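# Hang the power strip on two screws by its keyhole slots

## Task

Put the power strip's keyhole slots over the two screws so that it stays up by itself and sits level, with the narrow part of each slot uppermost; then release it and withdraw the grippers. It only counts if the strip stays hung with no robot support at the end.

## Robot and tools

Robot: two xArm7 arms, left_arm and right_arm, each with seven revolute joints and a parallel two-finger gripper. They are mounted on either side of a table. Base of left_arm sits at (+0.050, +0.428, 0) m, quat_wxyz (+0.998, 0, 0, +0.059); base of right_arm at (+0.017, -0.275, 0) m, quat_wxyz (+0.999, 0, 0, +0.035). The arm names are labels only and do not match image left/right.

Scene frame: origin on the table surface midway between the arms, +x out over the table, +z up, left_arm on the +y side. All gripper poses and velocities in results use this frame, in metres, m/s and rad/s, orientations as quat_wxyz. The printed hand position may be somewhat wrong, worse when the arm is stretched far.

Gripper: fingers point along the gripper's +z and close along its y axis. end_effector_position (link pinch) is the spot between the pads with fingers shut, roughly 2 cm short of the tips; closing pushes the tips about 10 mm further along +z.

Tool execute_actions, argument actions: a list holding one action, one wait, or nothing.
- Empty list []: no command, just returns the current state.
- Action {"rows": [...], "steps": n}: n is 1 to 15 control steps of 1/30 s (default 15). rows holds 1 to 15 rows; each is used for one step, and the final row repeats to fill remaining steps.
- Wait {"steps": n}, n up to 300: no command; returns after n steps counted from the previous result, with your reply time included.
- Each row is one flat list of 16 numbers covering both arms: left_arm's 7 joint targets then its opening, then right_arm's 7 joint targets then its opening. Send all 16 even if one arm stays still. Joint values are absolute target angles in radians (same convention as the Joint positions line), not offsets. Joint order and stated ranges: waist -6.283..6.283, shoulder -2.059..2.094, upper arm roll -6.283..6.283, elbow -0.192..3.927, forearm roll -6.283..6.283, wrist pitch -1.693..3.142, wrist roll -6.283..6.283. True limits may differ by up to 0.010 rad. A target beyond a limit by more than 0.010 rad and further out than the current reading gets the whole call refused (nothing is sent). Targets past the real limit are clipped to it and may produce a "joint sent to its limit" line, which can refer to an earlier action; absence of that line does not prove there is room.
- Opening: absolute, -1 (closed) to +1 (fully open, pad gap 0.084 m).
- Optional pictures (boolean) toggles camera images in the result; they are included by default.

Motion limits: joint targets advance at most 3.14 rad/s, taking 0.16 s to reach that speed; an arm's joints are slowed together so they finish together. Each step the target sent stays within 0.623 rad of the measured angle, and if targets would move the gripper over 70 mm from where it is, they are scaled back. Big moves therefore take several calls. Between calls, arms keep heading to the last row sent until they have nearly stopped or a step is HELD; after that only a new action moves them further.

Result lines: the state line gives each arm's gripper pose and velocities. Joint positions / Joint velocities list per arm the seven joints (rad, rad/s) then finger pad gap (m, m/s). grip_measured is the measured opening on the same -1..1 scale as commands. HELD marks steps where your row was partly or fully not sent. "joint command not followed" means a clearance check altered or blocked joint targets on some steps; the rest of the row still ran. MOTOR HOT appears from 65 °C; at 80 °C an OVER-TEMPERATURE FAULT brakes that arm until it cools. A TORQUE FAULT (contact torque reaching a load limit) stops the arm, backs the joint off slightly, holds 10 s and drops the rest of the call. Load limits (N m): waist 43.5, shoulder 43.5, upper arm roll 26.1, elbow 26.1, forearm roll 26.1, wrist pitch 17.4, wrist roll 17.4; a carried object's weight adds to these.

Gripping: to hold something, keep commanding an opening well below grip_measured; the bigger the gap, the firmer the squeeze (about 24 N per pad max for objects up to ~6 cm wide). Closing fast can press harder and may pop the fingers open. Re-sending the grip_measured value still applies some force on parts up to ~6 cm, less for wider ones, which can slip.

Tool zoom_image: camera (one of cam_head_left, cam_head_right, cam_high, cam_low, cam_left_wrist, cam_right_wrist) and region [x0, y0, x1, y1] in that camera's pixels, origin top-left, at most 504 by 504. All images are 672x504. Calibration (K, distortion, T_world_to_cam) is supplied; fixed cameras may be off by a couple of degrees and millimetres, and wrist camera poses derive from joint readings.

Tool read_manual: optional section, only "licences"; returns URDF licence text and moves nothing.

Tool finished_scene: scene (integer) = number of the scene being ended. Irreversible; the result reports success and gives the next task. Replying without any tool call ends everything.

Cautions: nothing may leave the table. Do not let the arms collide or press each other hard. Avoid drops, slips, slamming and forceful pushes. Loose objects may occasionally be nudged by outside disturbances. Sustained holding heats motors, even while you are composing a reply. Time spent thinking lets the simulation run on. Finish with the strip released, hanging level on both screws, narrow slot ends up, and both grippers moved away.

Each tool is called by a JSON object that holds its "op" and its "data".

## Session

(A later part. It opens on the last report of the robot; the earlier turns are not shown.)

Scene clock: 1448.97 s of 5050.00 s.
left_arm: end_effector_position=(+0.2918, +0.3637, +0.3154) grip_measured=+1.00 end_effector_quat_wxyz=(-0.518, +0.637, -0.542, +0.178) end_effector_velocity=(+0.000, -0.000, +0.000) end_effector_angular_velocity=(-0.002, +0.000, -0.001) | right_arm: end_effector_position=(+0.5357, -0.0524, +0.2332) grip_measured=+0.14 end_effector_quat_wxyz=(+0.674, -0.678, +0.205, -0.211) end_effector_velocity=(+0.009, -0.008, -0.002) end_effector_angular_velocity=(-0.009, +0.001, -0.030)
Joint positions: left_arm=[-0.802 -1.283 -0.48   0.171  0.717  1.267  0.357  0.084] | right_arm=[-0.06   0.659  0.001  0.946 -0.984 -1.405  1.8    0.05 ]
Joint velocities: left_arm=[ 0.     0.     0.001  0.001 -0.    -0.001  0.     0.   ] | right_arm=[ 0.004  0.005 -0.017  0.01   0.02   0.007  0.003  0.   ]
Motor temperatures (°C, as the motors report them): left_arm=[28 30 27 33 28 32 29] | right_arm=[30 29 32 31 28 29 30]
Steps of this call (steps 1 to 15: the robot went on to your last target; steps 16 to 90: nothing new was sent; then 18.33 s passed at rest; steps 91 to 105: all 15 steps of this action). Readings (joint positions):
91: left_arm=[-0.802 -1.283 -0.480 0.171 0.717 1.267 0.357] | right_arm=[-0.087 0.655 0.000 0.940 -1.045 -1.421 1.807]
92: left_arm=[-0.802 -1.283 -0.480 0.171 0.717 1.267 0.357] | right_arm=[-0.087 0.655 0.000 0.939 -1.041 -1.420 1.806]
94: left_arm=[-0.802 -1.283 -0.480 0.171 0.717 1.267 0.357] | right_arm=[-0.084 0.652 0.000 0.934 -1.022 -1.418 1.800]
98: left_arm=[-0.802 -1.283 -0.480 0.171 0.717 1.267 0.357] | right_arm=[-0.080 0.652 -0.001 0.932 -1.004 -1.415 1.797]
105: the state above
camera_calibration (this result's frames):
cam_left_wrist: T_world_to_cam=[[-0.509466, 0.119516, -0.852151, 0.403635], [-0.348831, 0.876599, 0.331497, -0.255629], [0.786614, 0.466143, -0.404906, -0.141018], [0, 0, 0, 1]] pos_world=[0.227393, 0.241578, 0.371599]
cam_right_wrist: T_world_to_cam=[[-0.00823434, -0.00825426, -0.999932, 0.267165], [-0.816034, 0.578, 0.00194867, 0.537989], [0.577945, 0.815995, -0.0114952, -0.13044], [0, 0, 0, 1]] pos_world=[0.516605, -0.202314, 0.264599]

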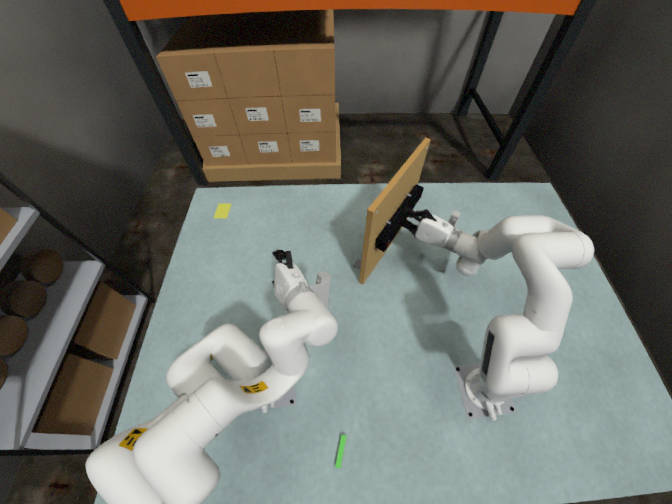

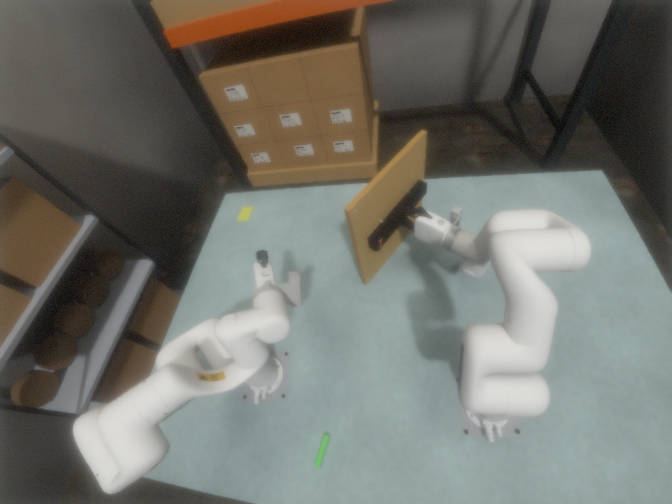

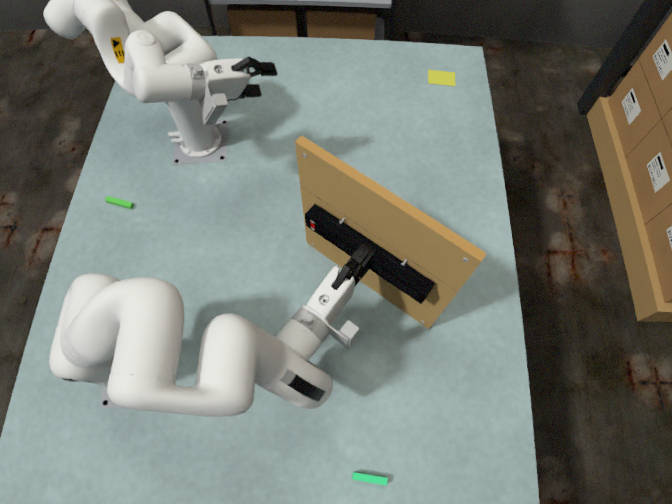

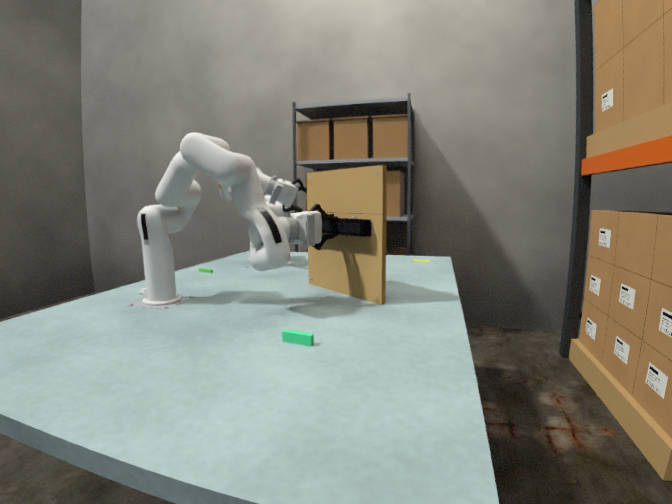

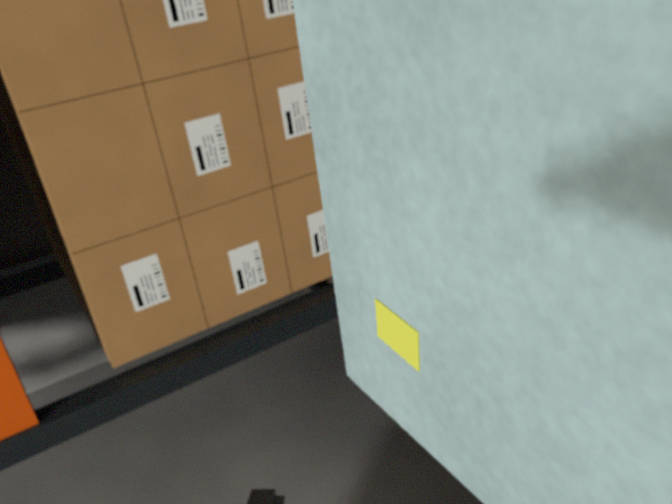

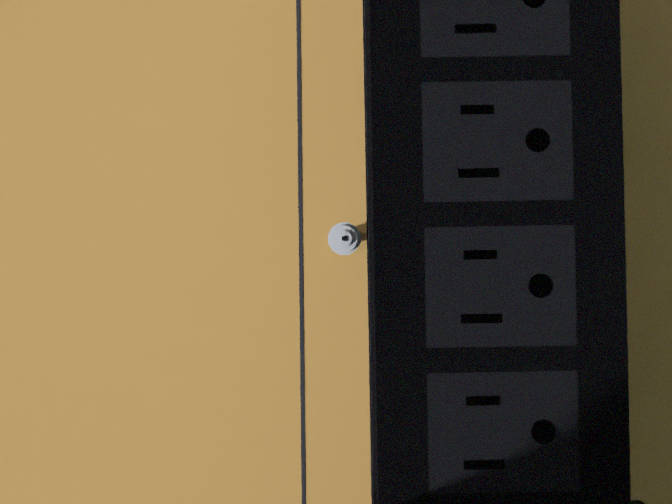

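{"op": "zoom_image", "data": {"camera": "cam_high", "region": [300,195,360,245]}}

{"op": "zoom_image", "data": {"camera": "cam_high", "region": [390,250,450,300]}}

Region (300, 195, 360, 245) of cam_high's 672x504 image, scaled by 8.400, with more detail than that image has.

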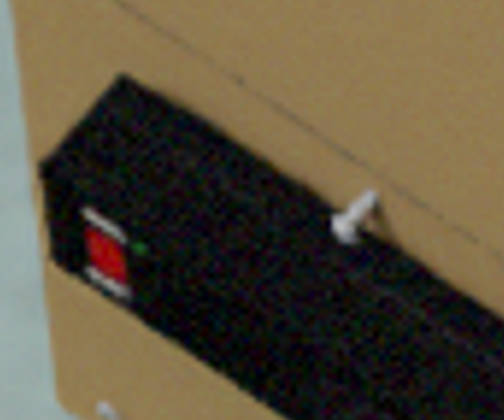

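Region (390, 250, 450, 300) of cam_high's 672x504 image, scaled by 8.400, with more detail than that image has.

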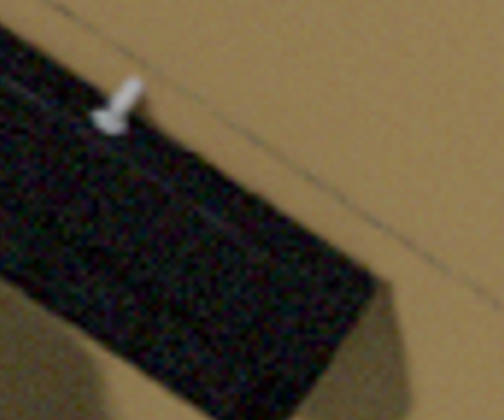

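{"op": "execute_actions", "data": {"actions": [{"rows":[[-0.802,-1.283,-0.48,0.171,0.717,1.267,0.357,1,-0.077,0.652,0,0.9325,-0.999,-1.413,1.796,-1],[-0.802,-1.283,-0.48,0.171,0.717,1.267,0.357,1,-0.077,0.652,0,0.9325,-0.999,-1.413,1.796,-1],[-0.802,-1.283,-0.48,0.171,0.717,1.267,0.357,1,-0.077,0.652,0,0.9325,-0.999,-1.413,1.796,-1],[-0.802,-1.283,-0.48,0.171,0.717,1.267,0.357,1,-0.077,0.652,0,0.9325,-0.999,-1.413,1.796,-1],[-0.802,-1.283,-0.48,0.171,0.717,1.267,0.357,1,-0.077,0.652,0,0.9325,-0.999,-1.413,1.796,-1],[-0.802,-1.283,-0.48,0.171,0.717,1.267,0.357,1,-0.081,0.554,0,0.923,-0.999,-1.372,1.87,-1]],"steps":15}], "pictures": false}}

{"op": "execute_actions", "data": {"actions": [{"rows":[[-0.802,-1.283,-0.48,0.171,0.717,1.267,0.357,1,-0.081,0.554,0,0.923,-0.999,-1.372,1.87,-1],[-0.802,-1.283,-0.48,0.171,0.717,1.267,0.357,1,-0.081,0.554,0,0.923,-0.999,-1.372,1.87,-1],[-0.802,-1.283,-0.48,0.171,0.717,1.267,0.357,1,-0.081,0.554,0,0.923,-0.999,-1.372,1.87,-1],[-0.802,-1.283,-0.48,0.171,0.717,1.267,0.357,1,-0.081,0.554,0,0.923,-0.999,-1.372,1.87,-1],[-0.802,-1.283,-0.48,0.171,0.717,1.267,0.357,1,-0.058,0.563,0,0.942,-0.978,-1.361,1.8746,-1]],"steps":15}]}}

Scene clock: 1475.10 s of 5050.00 s.
left_arm: end_effector_position=(+0.2918, +0.3637, +0.3154) grip_measured=+1.00 end_effector_quat_wxyz=(-0.518, +0.637, -0.542, +0.178) end_effector_velocity=(+0.000, +0.000, +0.000) end_effector_angular_velocity=(-0.002, +0.000, +0.000) | right_arm: end_effector_position=(+0.5335, -0.0617, +0.2488) grip_measured=+0.37 end_effector_quat_wxyz=(+0.662, -0.685, +0.225, -0.205) end_effector_velocity=(+0.004, +0.006, +0.019) end_effector_angular_velocity=(+0.008, +0.014, -0.013)
Joint positions: left_arm=[-0.802 -1.283 -0.48   0.171  0.717  1.267  0.357  0.084] | right_arm=[-0.081  0.573 -0.004  0.901 -1.005 -1.351  1.865  0.06 ]
Joint velocities: left_arm=[ 0.    -0.     0.002  0.001  0.    -0.     0.     0.   ] | right_arm=[-0.006 -0.055  0.022 -0.006  0.012  0.045  0.048  0.042]
Motor temperatures (°C, as the motors report them): left_arm=[28 30 27 33 28 32 29] | right_arm=[30 29 32 31 28 30 30]
Steps of this call (steps 1 to 15: the robot went on to your last target; steps 16 to 90: nothing new was sent; then 22.63 s passed at rest; steps 91 to 105: all 15 steps of this action). Readings (joint positions):
91: left_arm=[-0.802 -1.283 -0.480 0.171 0.717 1.267 0.357] | right_arm=[-0.059 0.659 0.000 0.947 -0.982 -1.404 1.800]
92: left_arm=[-0.802 -1.283 -0.480 0.171 0.717 1.267 0.357] | right_arm=[-0.061 0.658 0.001 0.945 -0.985 -1.405 1.799]
94: left_arm=[-0.802 -1.283 -0.480 0.171 0.717 1.267 0.357] | right_arm=[-0.070 0.655 0.001 0.938 -0.993 -1.410 1.798]
98: left_arm=[-0.802 -1.283 -0.480 0.171 0.717 1.267 0.357] | right_arm=[-0.077 0.639 -0.001 0.930 -0.998 -1.402 1.811]
105: the state above

Scene clock: 1475.60 s of 5050.00 s.
left_arm: end_effector_position=(+0.2918, +0.3637, +0.3154) grip_measured=+1.00 end_effector_quat_wxyz=(-0.518, +0.637, -0.542, +0.178) end_effector_velocity=(+0.000, -0.000, -0.000) end_effector_angular_velocity=(+0.001, +0.000, -0.000) | right_arm: end_effector_position=(+0.5398, -0.0522, +0.2530) grip_measured=+0.80 end_effector_quat_wxyz=(+0.664, -0.682, +0.225, -0.207) end_effector_velocity=(+0.003, +0.006, +0.011) end_effector_angular_velocity=(+0.013, -0.022, +0.003)
Joint positions: left_arm=[-0.802 -1.283 -0.48   0.171  0.717  1.267  0.357  0.084] | right_arm=[-0.059  0.577 -0.001  0.924 -0.979 -1.339  1.874  0.077]
Joint velocities: left_arm=[ 0.     0.    -0.001 -0.001 -0.    -0.001  0.    -0.   ] | right_arm=[ 0.009 -0.004  0.007  0.018  0.013 -0.004  0.002  0.024]
Motor temperatures (°C, as the motors report them): left_arm=[28 30 27 33 28 32 29] | right_arm=[30 29 32 32 28 30 30]
Steps of this call (steps 1 to 15: all 15 steps of this action). Readings (joint positions):
1: left_arm=[-0.802 -1.283 -0.480 0.171 0.717 1.267 0.357] | right_arm=[-0.082 0.571 -0.004 0.901 -1.004 -1.350 1.867]
2: left_arm=[-0.802 -1.283 -0.480 0.171 0.717 1.267 0.357] | right_arm=[-0.082 0.570 -0.003 0.902 -1.004 -1.349 1.868]
4: left_arm=[-0.802 -1.283 -0.480 0.171 0.717 1.267 0.357] | right_arm=[-0.082 0.569 -0.002 0.902 -1.003 -1.349 1.869]
8: left_arm=[-0.802 -1.283 -0.480 0.171 0.717 1.267 0.357] | right_arm=[-0.068 0.574 -0.002 0.914 -0.990 -1.341 1.872]
15: the state above
camera_calibration (this result's frames):
cam_left_wrist: T_world_to_cam=[[-0.509466, 0.119516, -0.852151, 0.403635], [-0.348832, 0.876599, 0.331497, -0.255629], [0.786614, 0.466144, -0.404906, -0.141018], [0, 0, 0, 1]] pos_world=[0.227393, 0.241578, 0.371599]
cam_right_wrist: T_world_to_cam=[[-0.0469626, -0.0161729, -0.998766, 0.307113], [-0.801433, 0.597429, 0.0280098, 0.527673], [0.596238, 0.801759, -0.0410183, -0.135901], [0, 0, 0, 1]] pos_world=[0.518346, -0.20132, 0.286379]

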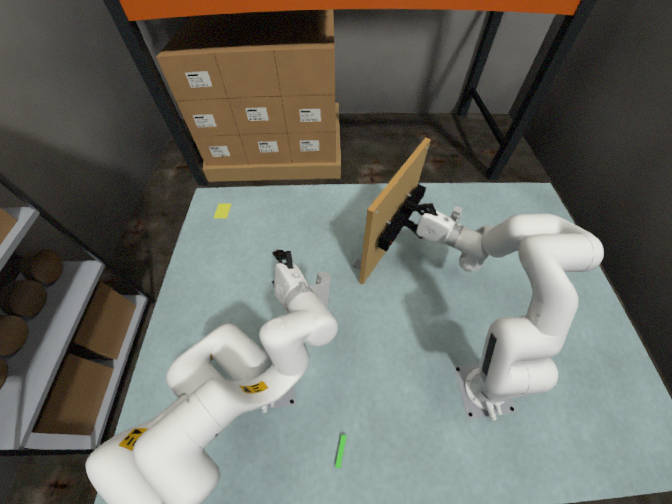

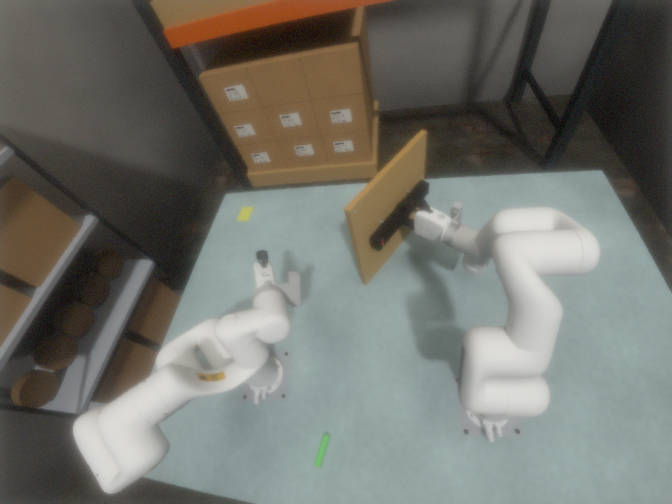

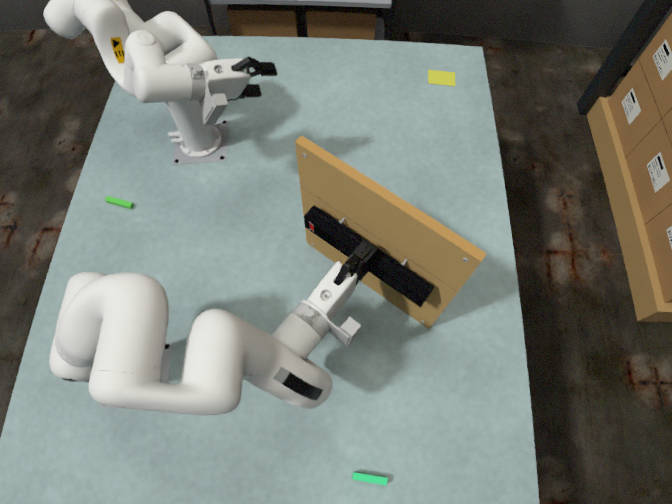

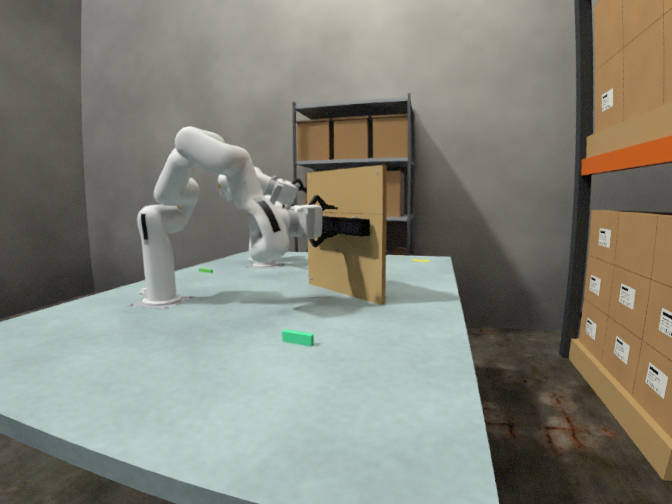

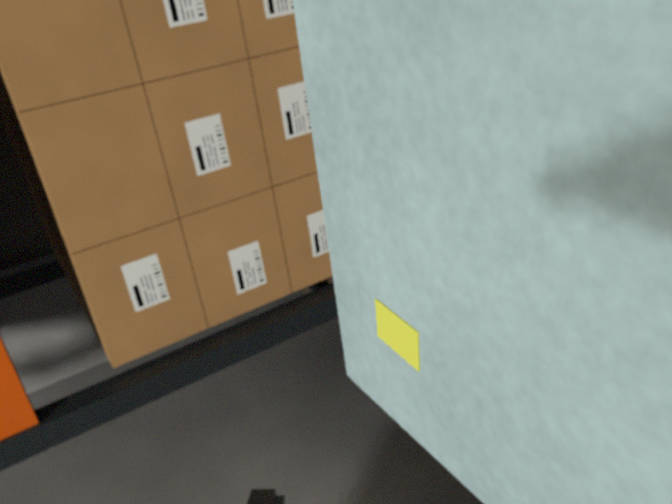

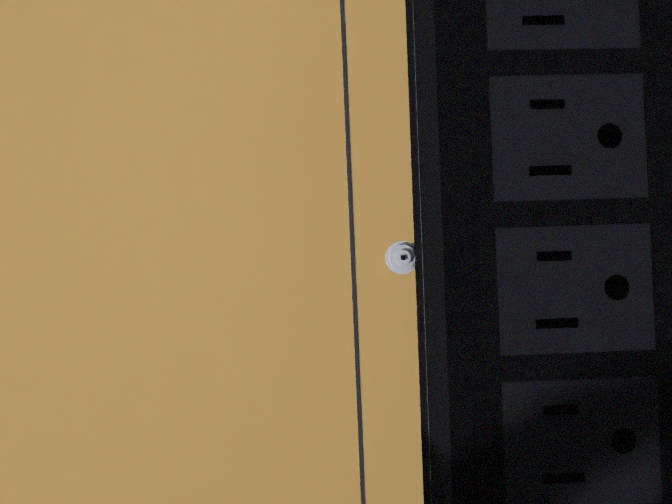

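{"op": "execute_actions", "data": {"actions": [{"rows":[[-0.802,-1.283,-0.48,0.171,0.717,1.267,0.357,1,-0.059,0.61,0,0.944,-0.98,-1.385,1.84,-1],[-0.802,-1.283,-0.48,0.171,0.717,1.267,0.357,1,-0.059,0.62,0,0.945,-0.98,-1.388,1.83,-1],[-0.802,-1.283,-0.48,0.171,0.717,1.267,0.357,1,-0.059,0.63,0,0.945,-0.98,-1.392,1.82,-1],[-0.802,-1.283,-0.48,0.171,0.717,1.267,0.357,1,-0.059,0.64,0,0.946,-0.98,-1.396,1.815,-1],[-0.802,-1.283,-0.48,0.171,0.717,1.267,0.357,1,-0.059,0.65,0,0.947,-0.98,-1.40,1.808,-1],[-0.802,-1.283,-0.48,0.171,0.717,1.267,0.357,1,-0.059,0.659,0,0.9475,-0.982,-1.404,1.80,-1]],"steps":15}]}}

Scene clock: 1484.23 s of 5050.00 s.
left_arm: end_effector_position=(+0.2918, +0.3637, +0.3154) grip_measured=+1.00 end_effector_quat_wxyz=(-0.518, +0.637, -0.542, +0.178) end_effector_velocity=(-0.000, +0.000, -0.000) end_effector_angular_velocity=(+0.001, +0.000, +0.001) | right_arm: end_effector_position=(+0.5370, -0.0524, +0.2350) grip_measured=+0.18 end_effector_quat_wxyz=(+0.674, -0.677, +0.205, -0.213) end_effector_velocity=(-0.005, +0.004, -0.002) end_effector_angular_velocity=(+0.006, -0.007, +0.017)
Joint positions: left_arm=[-0.802 -1.283 -0.48   0.171  0.717  1.267  0.357  0.084] | right_arm=[-0.059  0.656  0.001  0.949 -0.981 -1.403  1.801  0.052]
Joint velocities: left_arm=[ 0.     0.    -0.    -0.001 -0.     0.001 -0.     0.   ] | right_arm=[ 0.003  0.01   0.004 -0.001 -0.008 -0.015 -0.011 -0.   ]
Motor temperatures (°C, as the motors report them): left_arm=[28 30 27 33 28 32 29] | right_arm=[30 30 32 34 28 32 30]
Steps of this call (steps 1 to 15: the robot went on to your last target; steps 16 to 90: nothing new was sent; then 5.13 s passed at rest; steps 91 to 105: all 15 steps of this action). Readings (joint positions):
91: left_arm=[-0.802 -1.283 -0.480 0.171 0.717 1.267 0.357] | right_arm=[-0.058 0.574 0.000 0.928 -0.978 -1.342 1.874]
92: left_arm=[-0.802 -1.283 -0.480 0.171 0.717 1.267 0.357] | right_arm=[-0.058 0.577 0.000 0.929 -0.978 -1.345 1.871]
94: left_arm=[-0.802 -1.283 -0.480 0.171 0.717 1.267 0.357] | right_arm=[-0.058 0.597 0.002 0.937 -0.977 -1.362 1.851]
98: left_arm=[-0.802 -1.283 -0.480 0.171 0.717 1.267 0.357] | right_arm=[-0.058 0.638 0.004 0.950 -0.977 -1.392 1.816]
105: the state above
camera_calibration (this result's frames):
cam_left_wrist: T_world_to_cam=[[-0.509466, 0.119516, -0.85215, 0.403635], [-0.348832, 0.876599, 0.331497, -0.255629], [0.786614, 0.466144, -0.404906, -0.141018], [0, 0, 0, 1]] pos_world=[0.227393, 0.241578, 0.371599]
cam_right_wrist: T_world_to_cam=[[-0.00568082, -0.00770315, -0.999954, 0.267602], [-0.814539, 0.580108, 0.000158594, 0.538777], [0.58008, 0.814503, -0.00957001, -0.132845], [0, 0, 0, 1]] pos_world=[0.517436, -0.202285, 0.266233]

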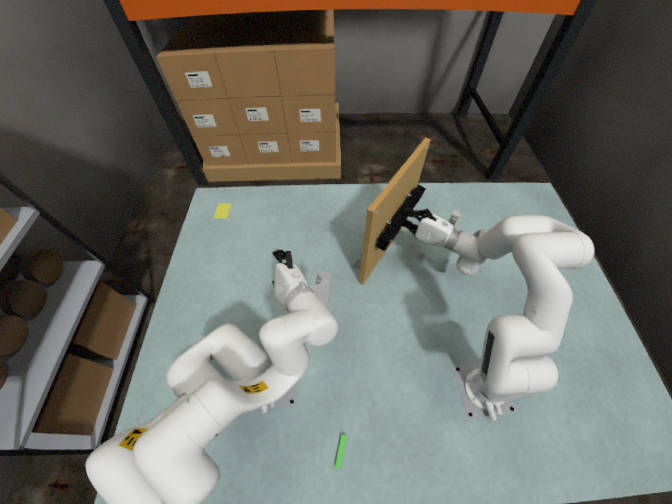

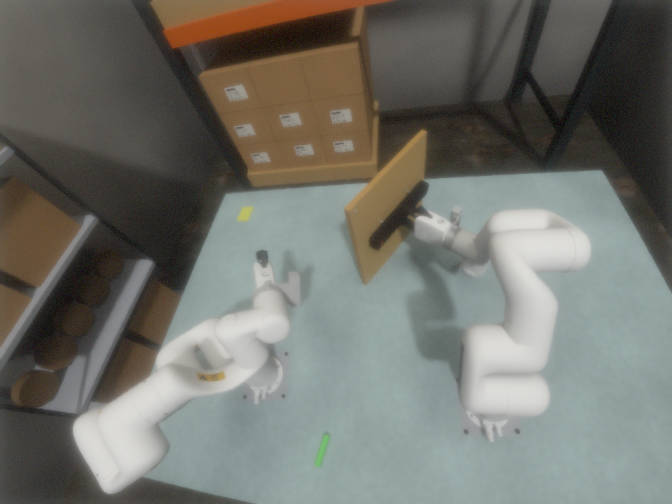

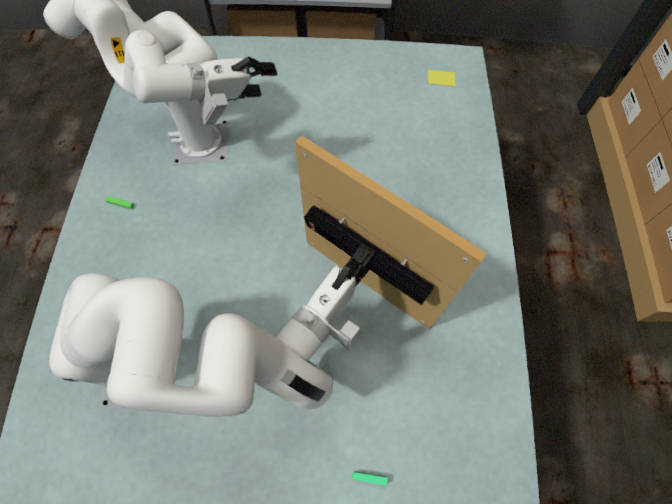

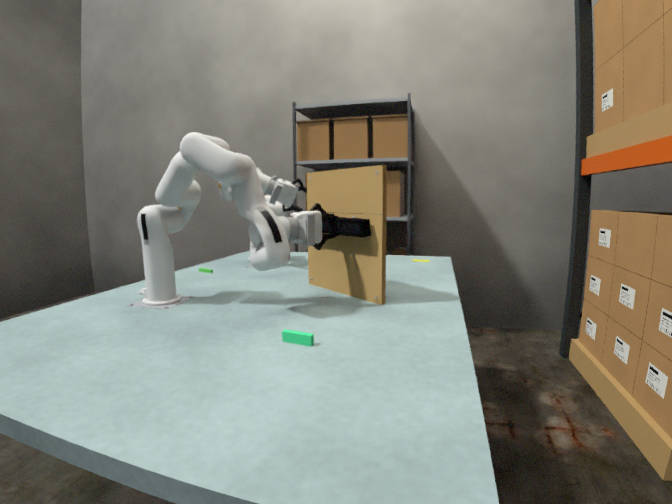

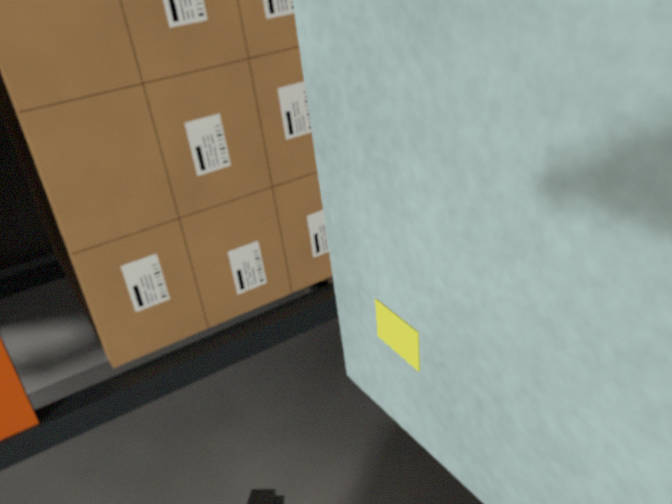

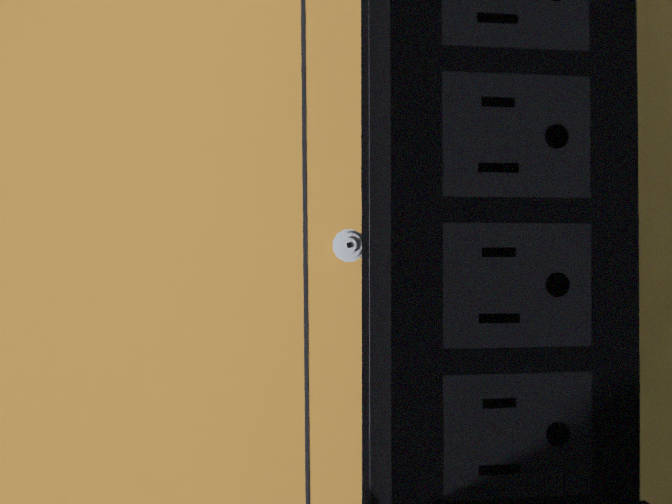

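{"op": "execute_actions", "data": {"actions": [{"rows":[[-0.802,-1.283,-0.48,0.171,0.717,1.267,0.357,1,-0.109,0.641,0,0.902,-1.028,-1.429,1.79,-1]],"steps":15}]}}

Scene clock: 1493.07 s of 5050.00 s.
left_arm: end_effector_position=(+0.2918, +0.3637, +0.3154) grip_measured=+1.00 end_effector_quat_wxyz=(-0.518, +0.637, -0.542, +0.178) end_effector_velocity=(+0.000, +0.000, -0.000) end_effector_angular_velocity=(-0.000, +0.001, -0.000) | right_arm: end_effector_position=(+0.5249, -0.0717, +0.2326) grip_measured=+0.17 end_effector_quat_wxyz=(+0.674, -0.678, +0.208, -0.209) end_effector_velocity=(+0.001, -0.006, -0.001) end_effector_angular_velocity=(-0.003, -0.001, -0.008)
Joint positions: left_arm=[-0.802 -1.283 -0.48   0.171  0.717  1.267  0.357  0.084] | right_arm=[-0.108  0.641  0.     0.903 -1.028 -1.429  1.79   0.051]
Joint velocities: left_arm=[ 0.     0.     0.001 -0.     0.    -0.001  0.    -0.   ] | right_arm=[-0.007 -0.001 -0.006 -0.003 -0.003 -0.003 -0.001 -0.   ]
Motor temperatures (°C, as the motors report them): left_arm=[28 30 27 33 28 32 29] | right_arm=[30 30 32 33 28 31 30]
Steps of this call (steps 1 to 15: the robot went on to your last target; steps 16 to 90: nothing new was sent; then 5.33 s passed at rest; steps 91 to 105: all 15 steps of this action). Readings (joint positions):
91: left_arm=[-0.802 -1.283 -0.480 0.171 0.717 1.267 0.357] | right_arm=[-0.059 0.659 0.000 0.947 -0.982 -1.404 1.800]
92: left_arm=[-0.802 -1.283 -0.480 0.171 0.717 1.267 0.357] | right_arm=[-0.062 0.658 0.001 0.944 -0.986 -1.406 1.799]
94: left_arm=[-0.802 -1.283 -0.480 0.171 0.717 1.267 0.357] | right_arm=[-0.083 0.650 0.003 0.924 -1.007 -1.417 1.795]
98: left_arm=[-0.802 -1.283 -0.480 0.171 0.717 1.267 0.357] | right_arm=[-0.106 0.643 -0.003 0.906 -1.023 -1.427 1.791]
105: the state above
camera_calibration (this result's frames):
cam_left_wrist: T_world_to_cam=[[-0.509466, 0.119516, -0.85215, 0.403635], [-0.348832, 0.876599, 0.331497, -0.255629], [0.786614, 0.466144, -0.404906, -0.141018], [0, 0, 0, 1]] pos_world=[0.227393, 0.241578, 0.371599]
cam_right_wrist: T_world_to_cam=[[-0.0136334, -0.00599554, -0.999889, 0.269278], [-0.815555, 0.578628, 0.00765048, 0.538801], [0.578518, 0.815569, -0.0127784, -0.108506], [0, 0, 0, 1]] pos_world=[0.505866, -0.221657, 0.263739]

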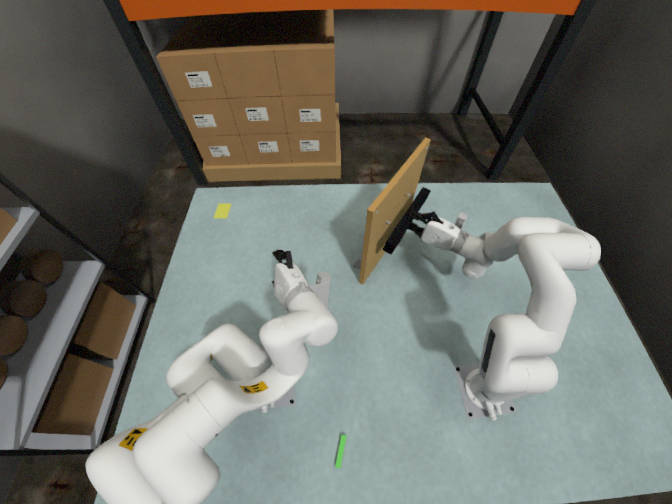

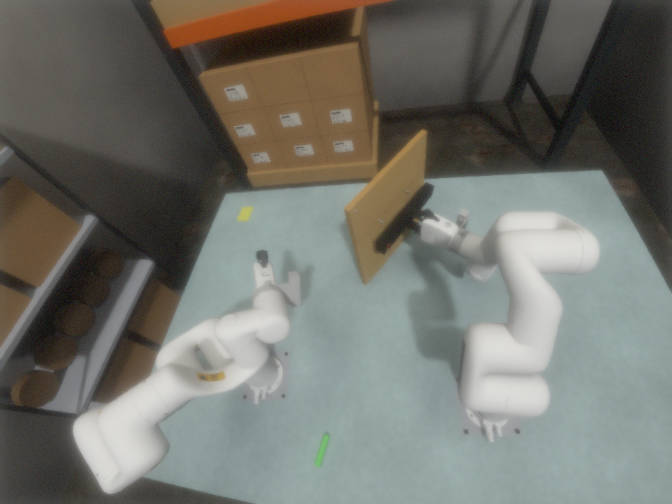

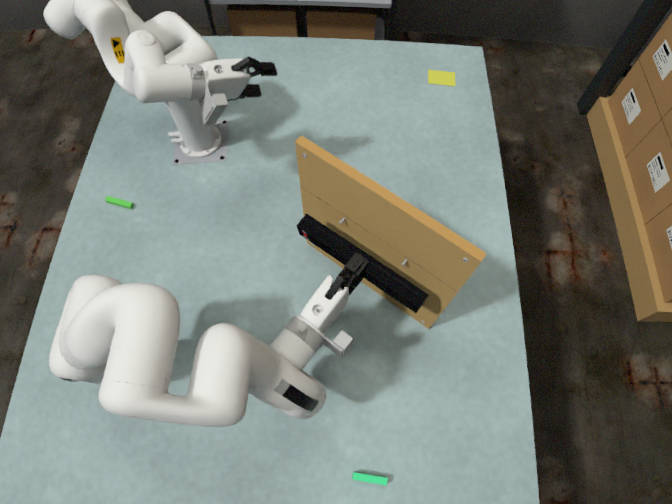

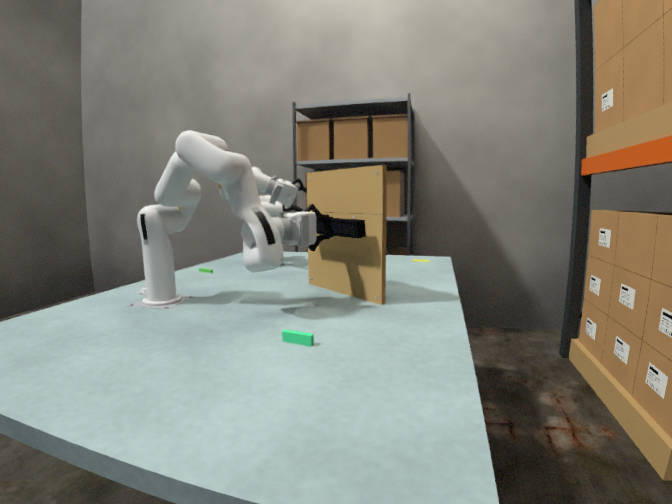

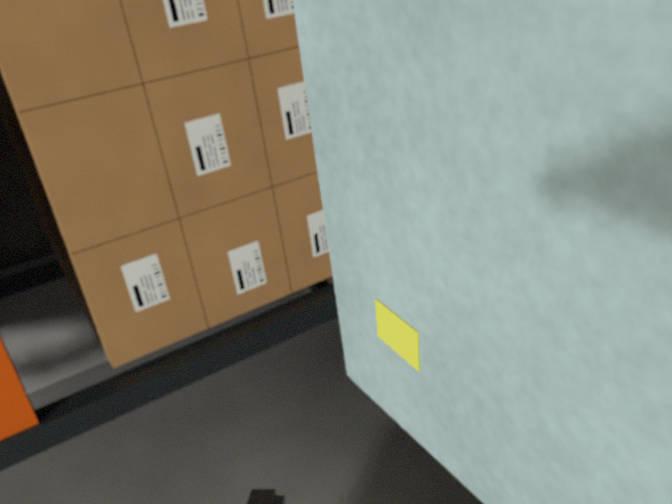

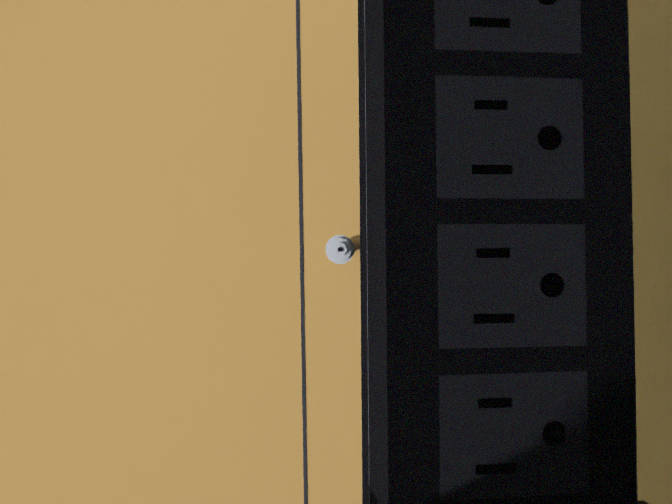

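{"op": "execute_actions", "data": {"actions": [{"rows":[[-0.802,-1.283,-0.48,0.171,0.717,1.267,0.357,1,-0.113,0.539,0,0.883,-1.032,-1.39,1.864,-1],[-0.802,-1.283,-0.48,0.171,0.717,1.267,0.357,1,-0.113,0.539,0,0.883,-1.032,-1.39,1.864,-1],[-0.802,-1.283,-0.48,0.171,0.717,1.267,0.357,1,-0.113,0.539,0,0.883,-1.032,-1.39,1.864,-1],[-0.802,-1.283,-0.48,0.171,0.717,1.267,0.357,1,-0.113,0.539,0,0.883,-1.032,-1.39,1.864,-1],[-0.802,-1.283,-0.48,0.171,0.717,1.267,0.357,1,-0.113,0.539,0,0.883,-1.032,-1.39,1.864,-1],[-0.802,-1.283,-0.48,0.171,0.717,1.267,0.357,1,-0.113,0.539,0,0.883,-1.032,-1.39,1.864,-1],[-0.802,-1.283,-0.48,0.171,0.717,1.267,0.357,1,-0.113,0.539,0,0.883,-1.032,-1.39,1.864,-1],[-0.802,-1.283,-0.48,0.171,0.717,1.267,0.357,1,-0.113,0.539,0,0.883,-1.032,-1.39,1.864,-1],[-0.802,-1.283,-0.48,0.171,0.717,1.267,0.357,1,-0.0855,0.55,0,0.906,-1.007,-1.3765,1.8695,-1]],"steps":15}]}}

{"op": "zoom_image", "data": {"camera": "cam_high", "region": [290,180,440,300]}}

Scene clock: 1506.60 s of 5050.00 s.
left_arm: end_effector_position=(+0.2918, +0.3637, +0.3154) grip_measured=+1.00 end_effector_quat_wxyz=(-0.518, +0.637, -0.542, +0.178) end_effector_velocity=(+0.000, +0.000, -0.000) end_effector_angular_velocity=(-0.000, +0.000, +0.001) | right_arm: end_effector_position=(+0.5305, -0.0619, +0.2676) grip_measured=+0.17 end_effector_quat_wxyz=(+0.675, -0.674, +0.211, -0.211) end_effector_velocity=(+0.008, +0.016, +0.004) end_effector_angular_velocity=(+0.003, -0.000, -0.000)
Joint positions: left_arm=[-0.802 -1.283 -0.48   0.171  0.717  1.267  0.357  0.084] | right_arm=[-0.088  0.551  0.002  0.903 -1.01  -1.378  1.868  0.051]
Joint velocities: left_arm=[ 0.001 -0.    -0.    -0.    -0.    -0.     0.    -0.   ] | right_arm=[ 0.041  0.004 -0.001  0.029  0.036  0.022  0.016  0.   ]
Motor temperatures (°C, as the motors report them): left_arm=[28 30 27 33 28 32 29] | right_arm=[30 30 32 32 28 31 30]
Steps of this call (steps 1 to 15: the robot went on to your last target; steps 16 to 90: nothing new was sent; then 10.03 s passed at rest; steps 91 to 105: all 15 steps of this action). Readings (joint positions):
91: left_arm=[-0.802 -1.283 -0.480 0.171 0.717 1.267 0.357] | right_arm=[-0.109 0.641 0.000 0.902 -1.028 -1.429 1.790]
92: left_arm=[-0.802 -1.283 -0.480 0.171 0.717 1.267 0.357] | right_arm=[-0.109 0.638 -0.000 0.901 -1.028 -1.427 1.793]
94: left_arm=[-0.802 -1.283 -0.480 0.171 0.717 1.267 0.357] | right_arm=[-0.110 0.607 -0.000 0.892 -1.030 -1.412 1.819]
98: left_arm=[-0.802 -1.283 -0.480 0.171 0.717 1.267 0.357] | right_arm=[-0.113 0.547 0.000 0.889 -1.031 -1.397 1.854]
105: the state above
camera_calibration (this result's frames):
cam_left_wrist: T_world_to_cam=[[-0.509466, 0.119516, -0.85215, 0.403635], [-0.348832, 0.876599, 0.331497, -0.255629], [0.786614, 0.466144, -0.404906, -0.141018], [0, 0, 0, 1]] pos_world=[0.227393, 0.241578, 0.371599]
cam_right_wrist: T_world_to_cam=[[-0.0142571, 0.0013536, -0.999897, 0.305161], [-0.810977, 0.584947, 0.0123552, 0.534073], [0.584904, 0.81107, -0.00724192, -0.124462], [0, 0, 0, 1]] pos_world=[0.510271, -0.21187, 0.29763]

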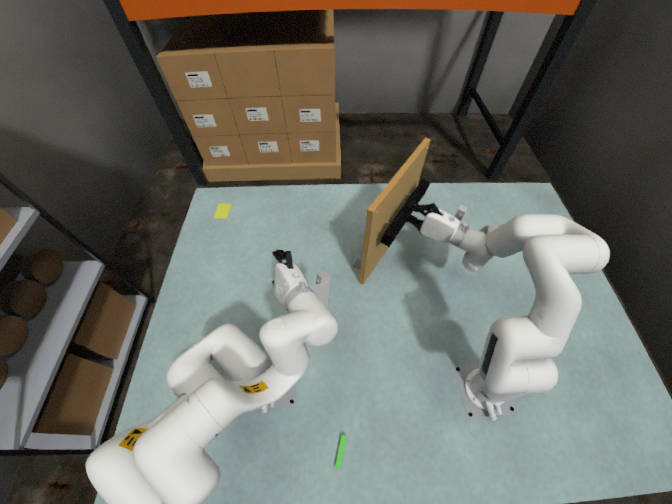

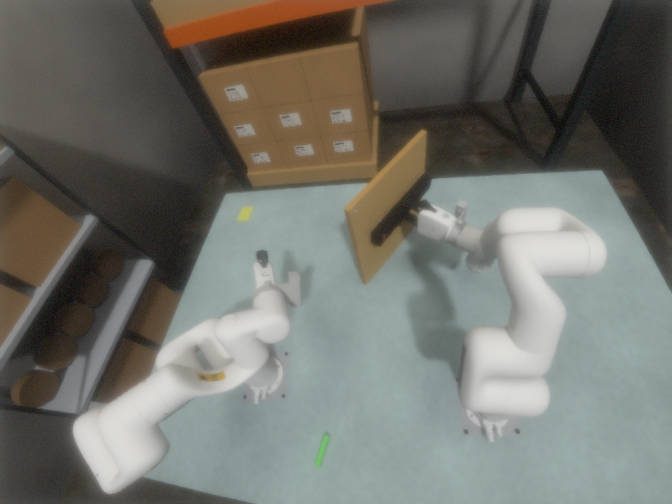

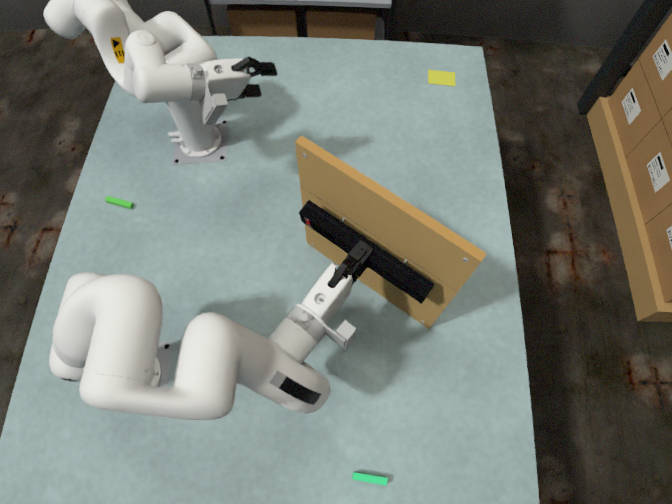

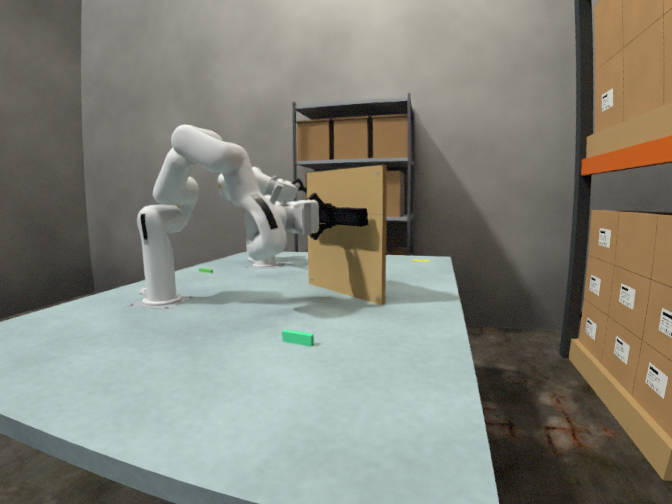

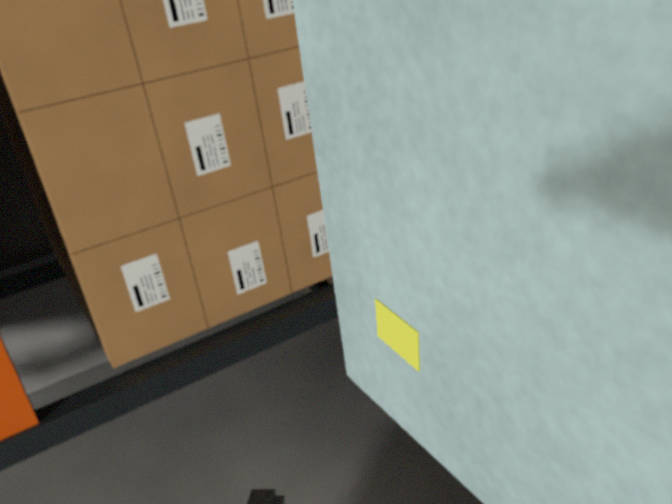

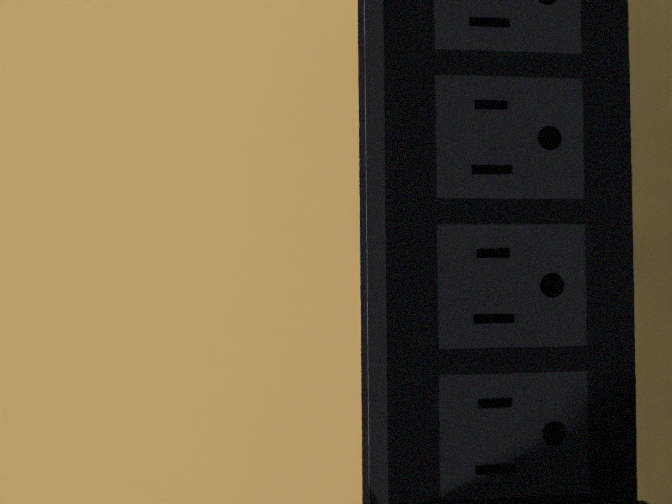

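Region (290, 180, 440, 300) of cam_high's 672x504 image, scaled by 3.360, with more detail than that image has; it fills the top 403 rows of this view, and the rest is white.

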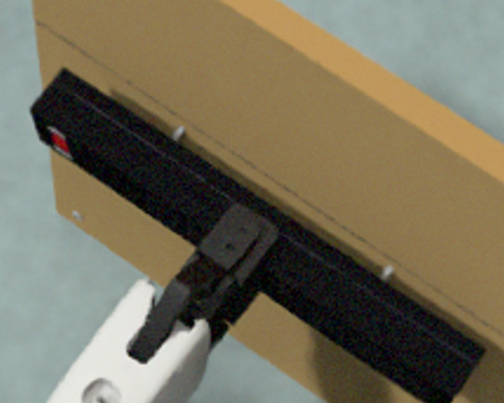

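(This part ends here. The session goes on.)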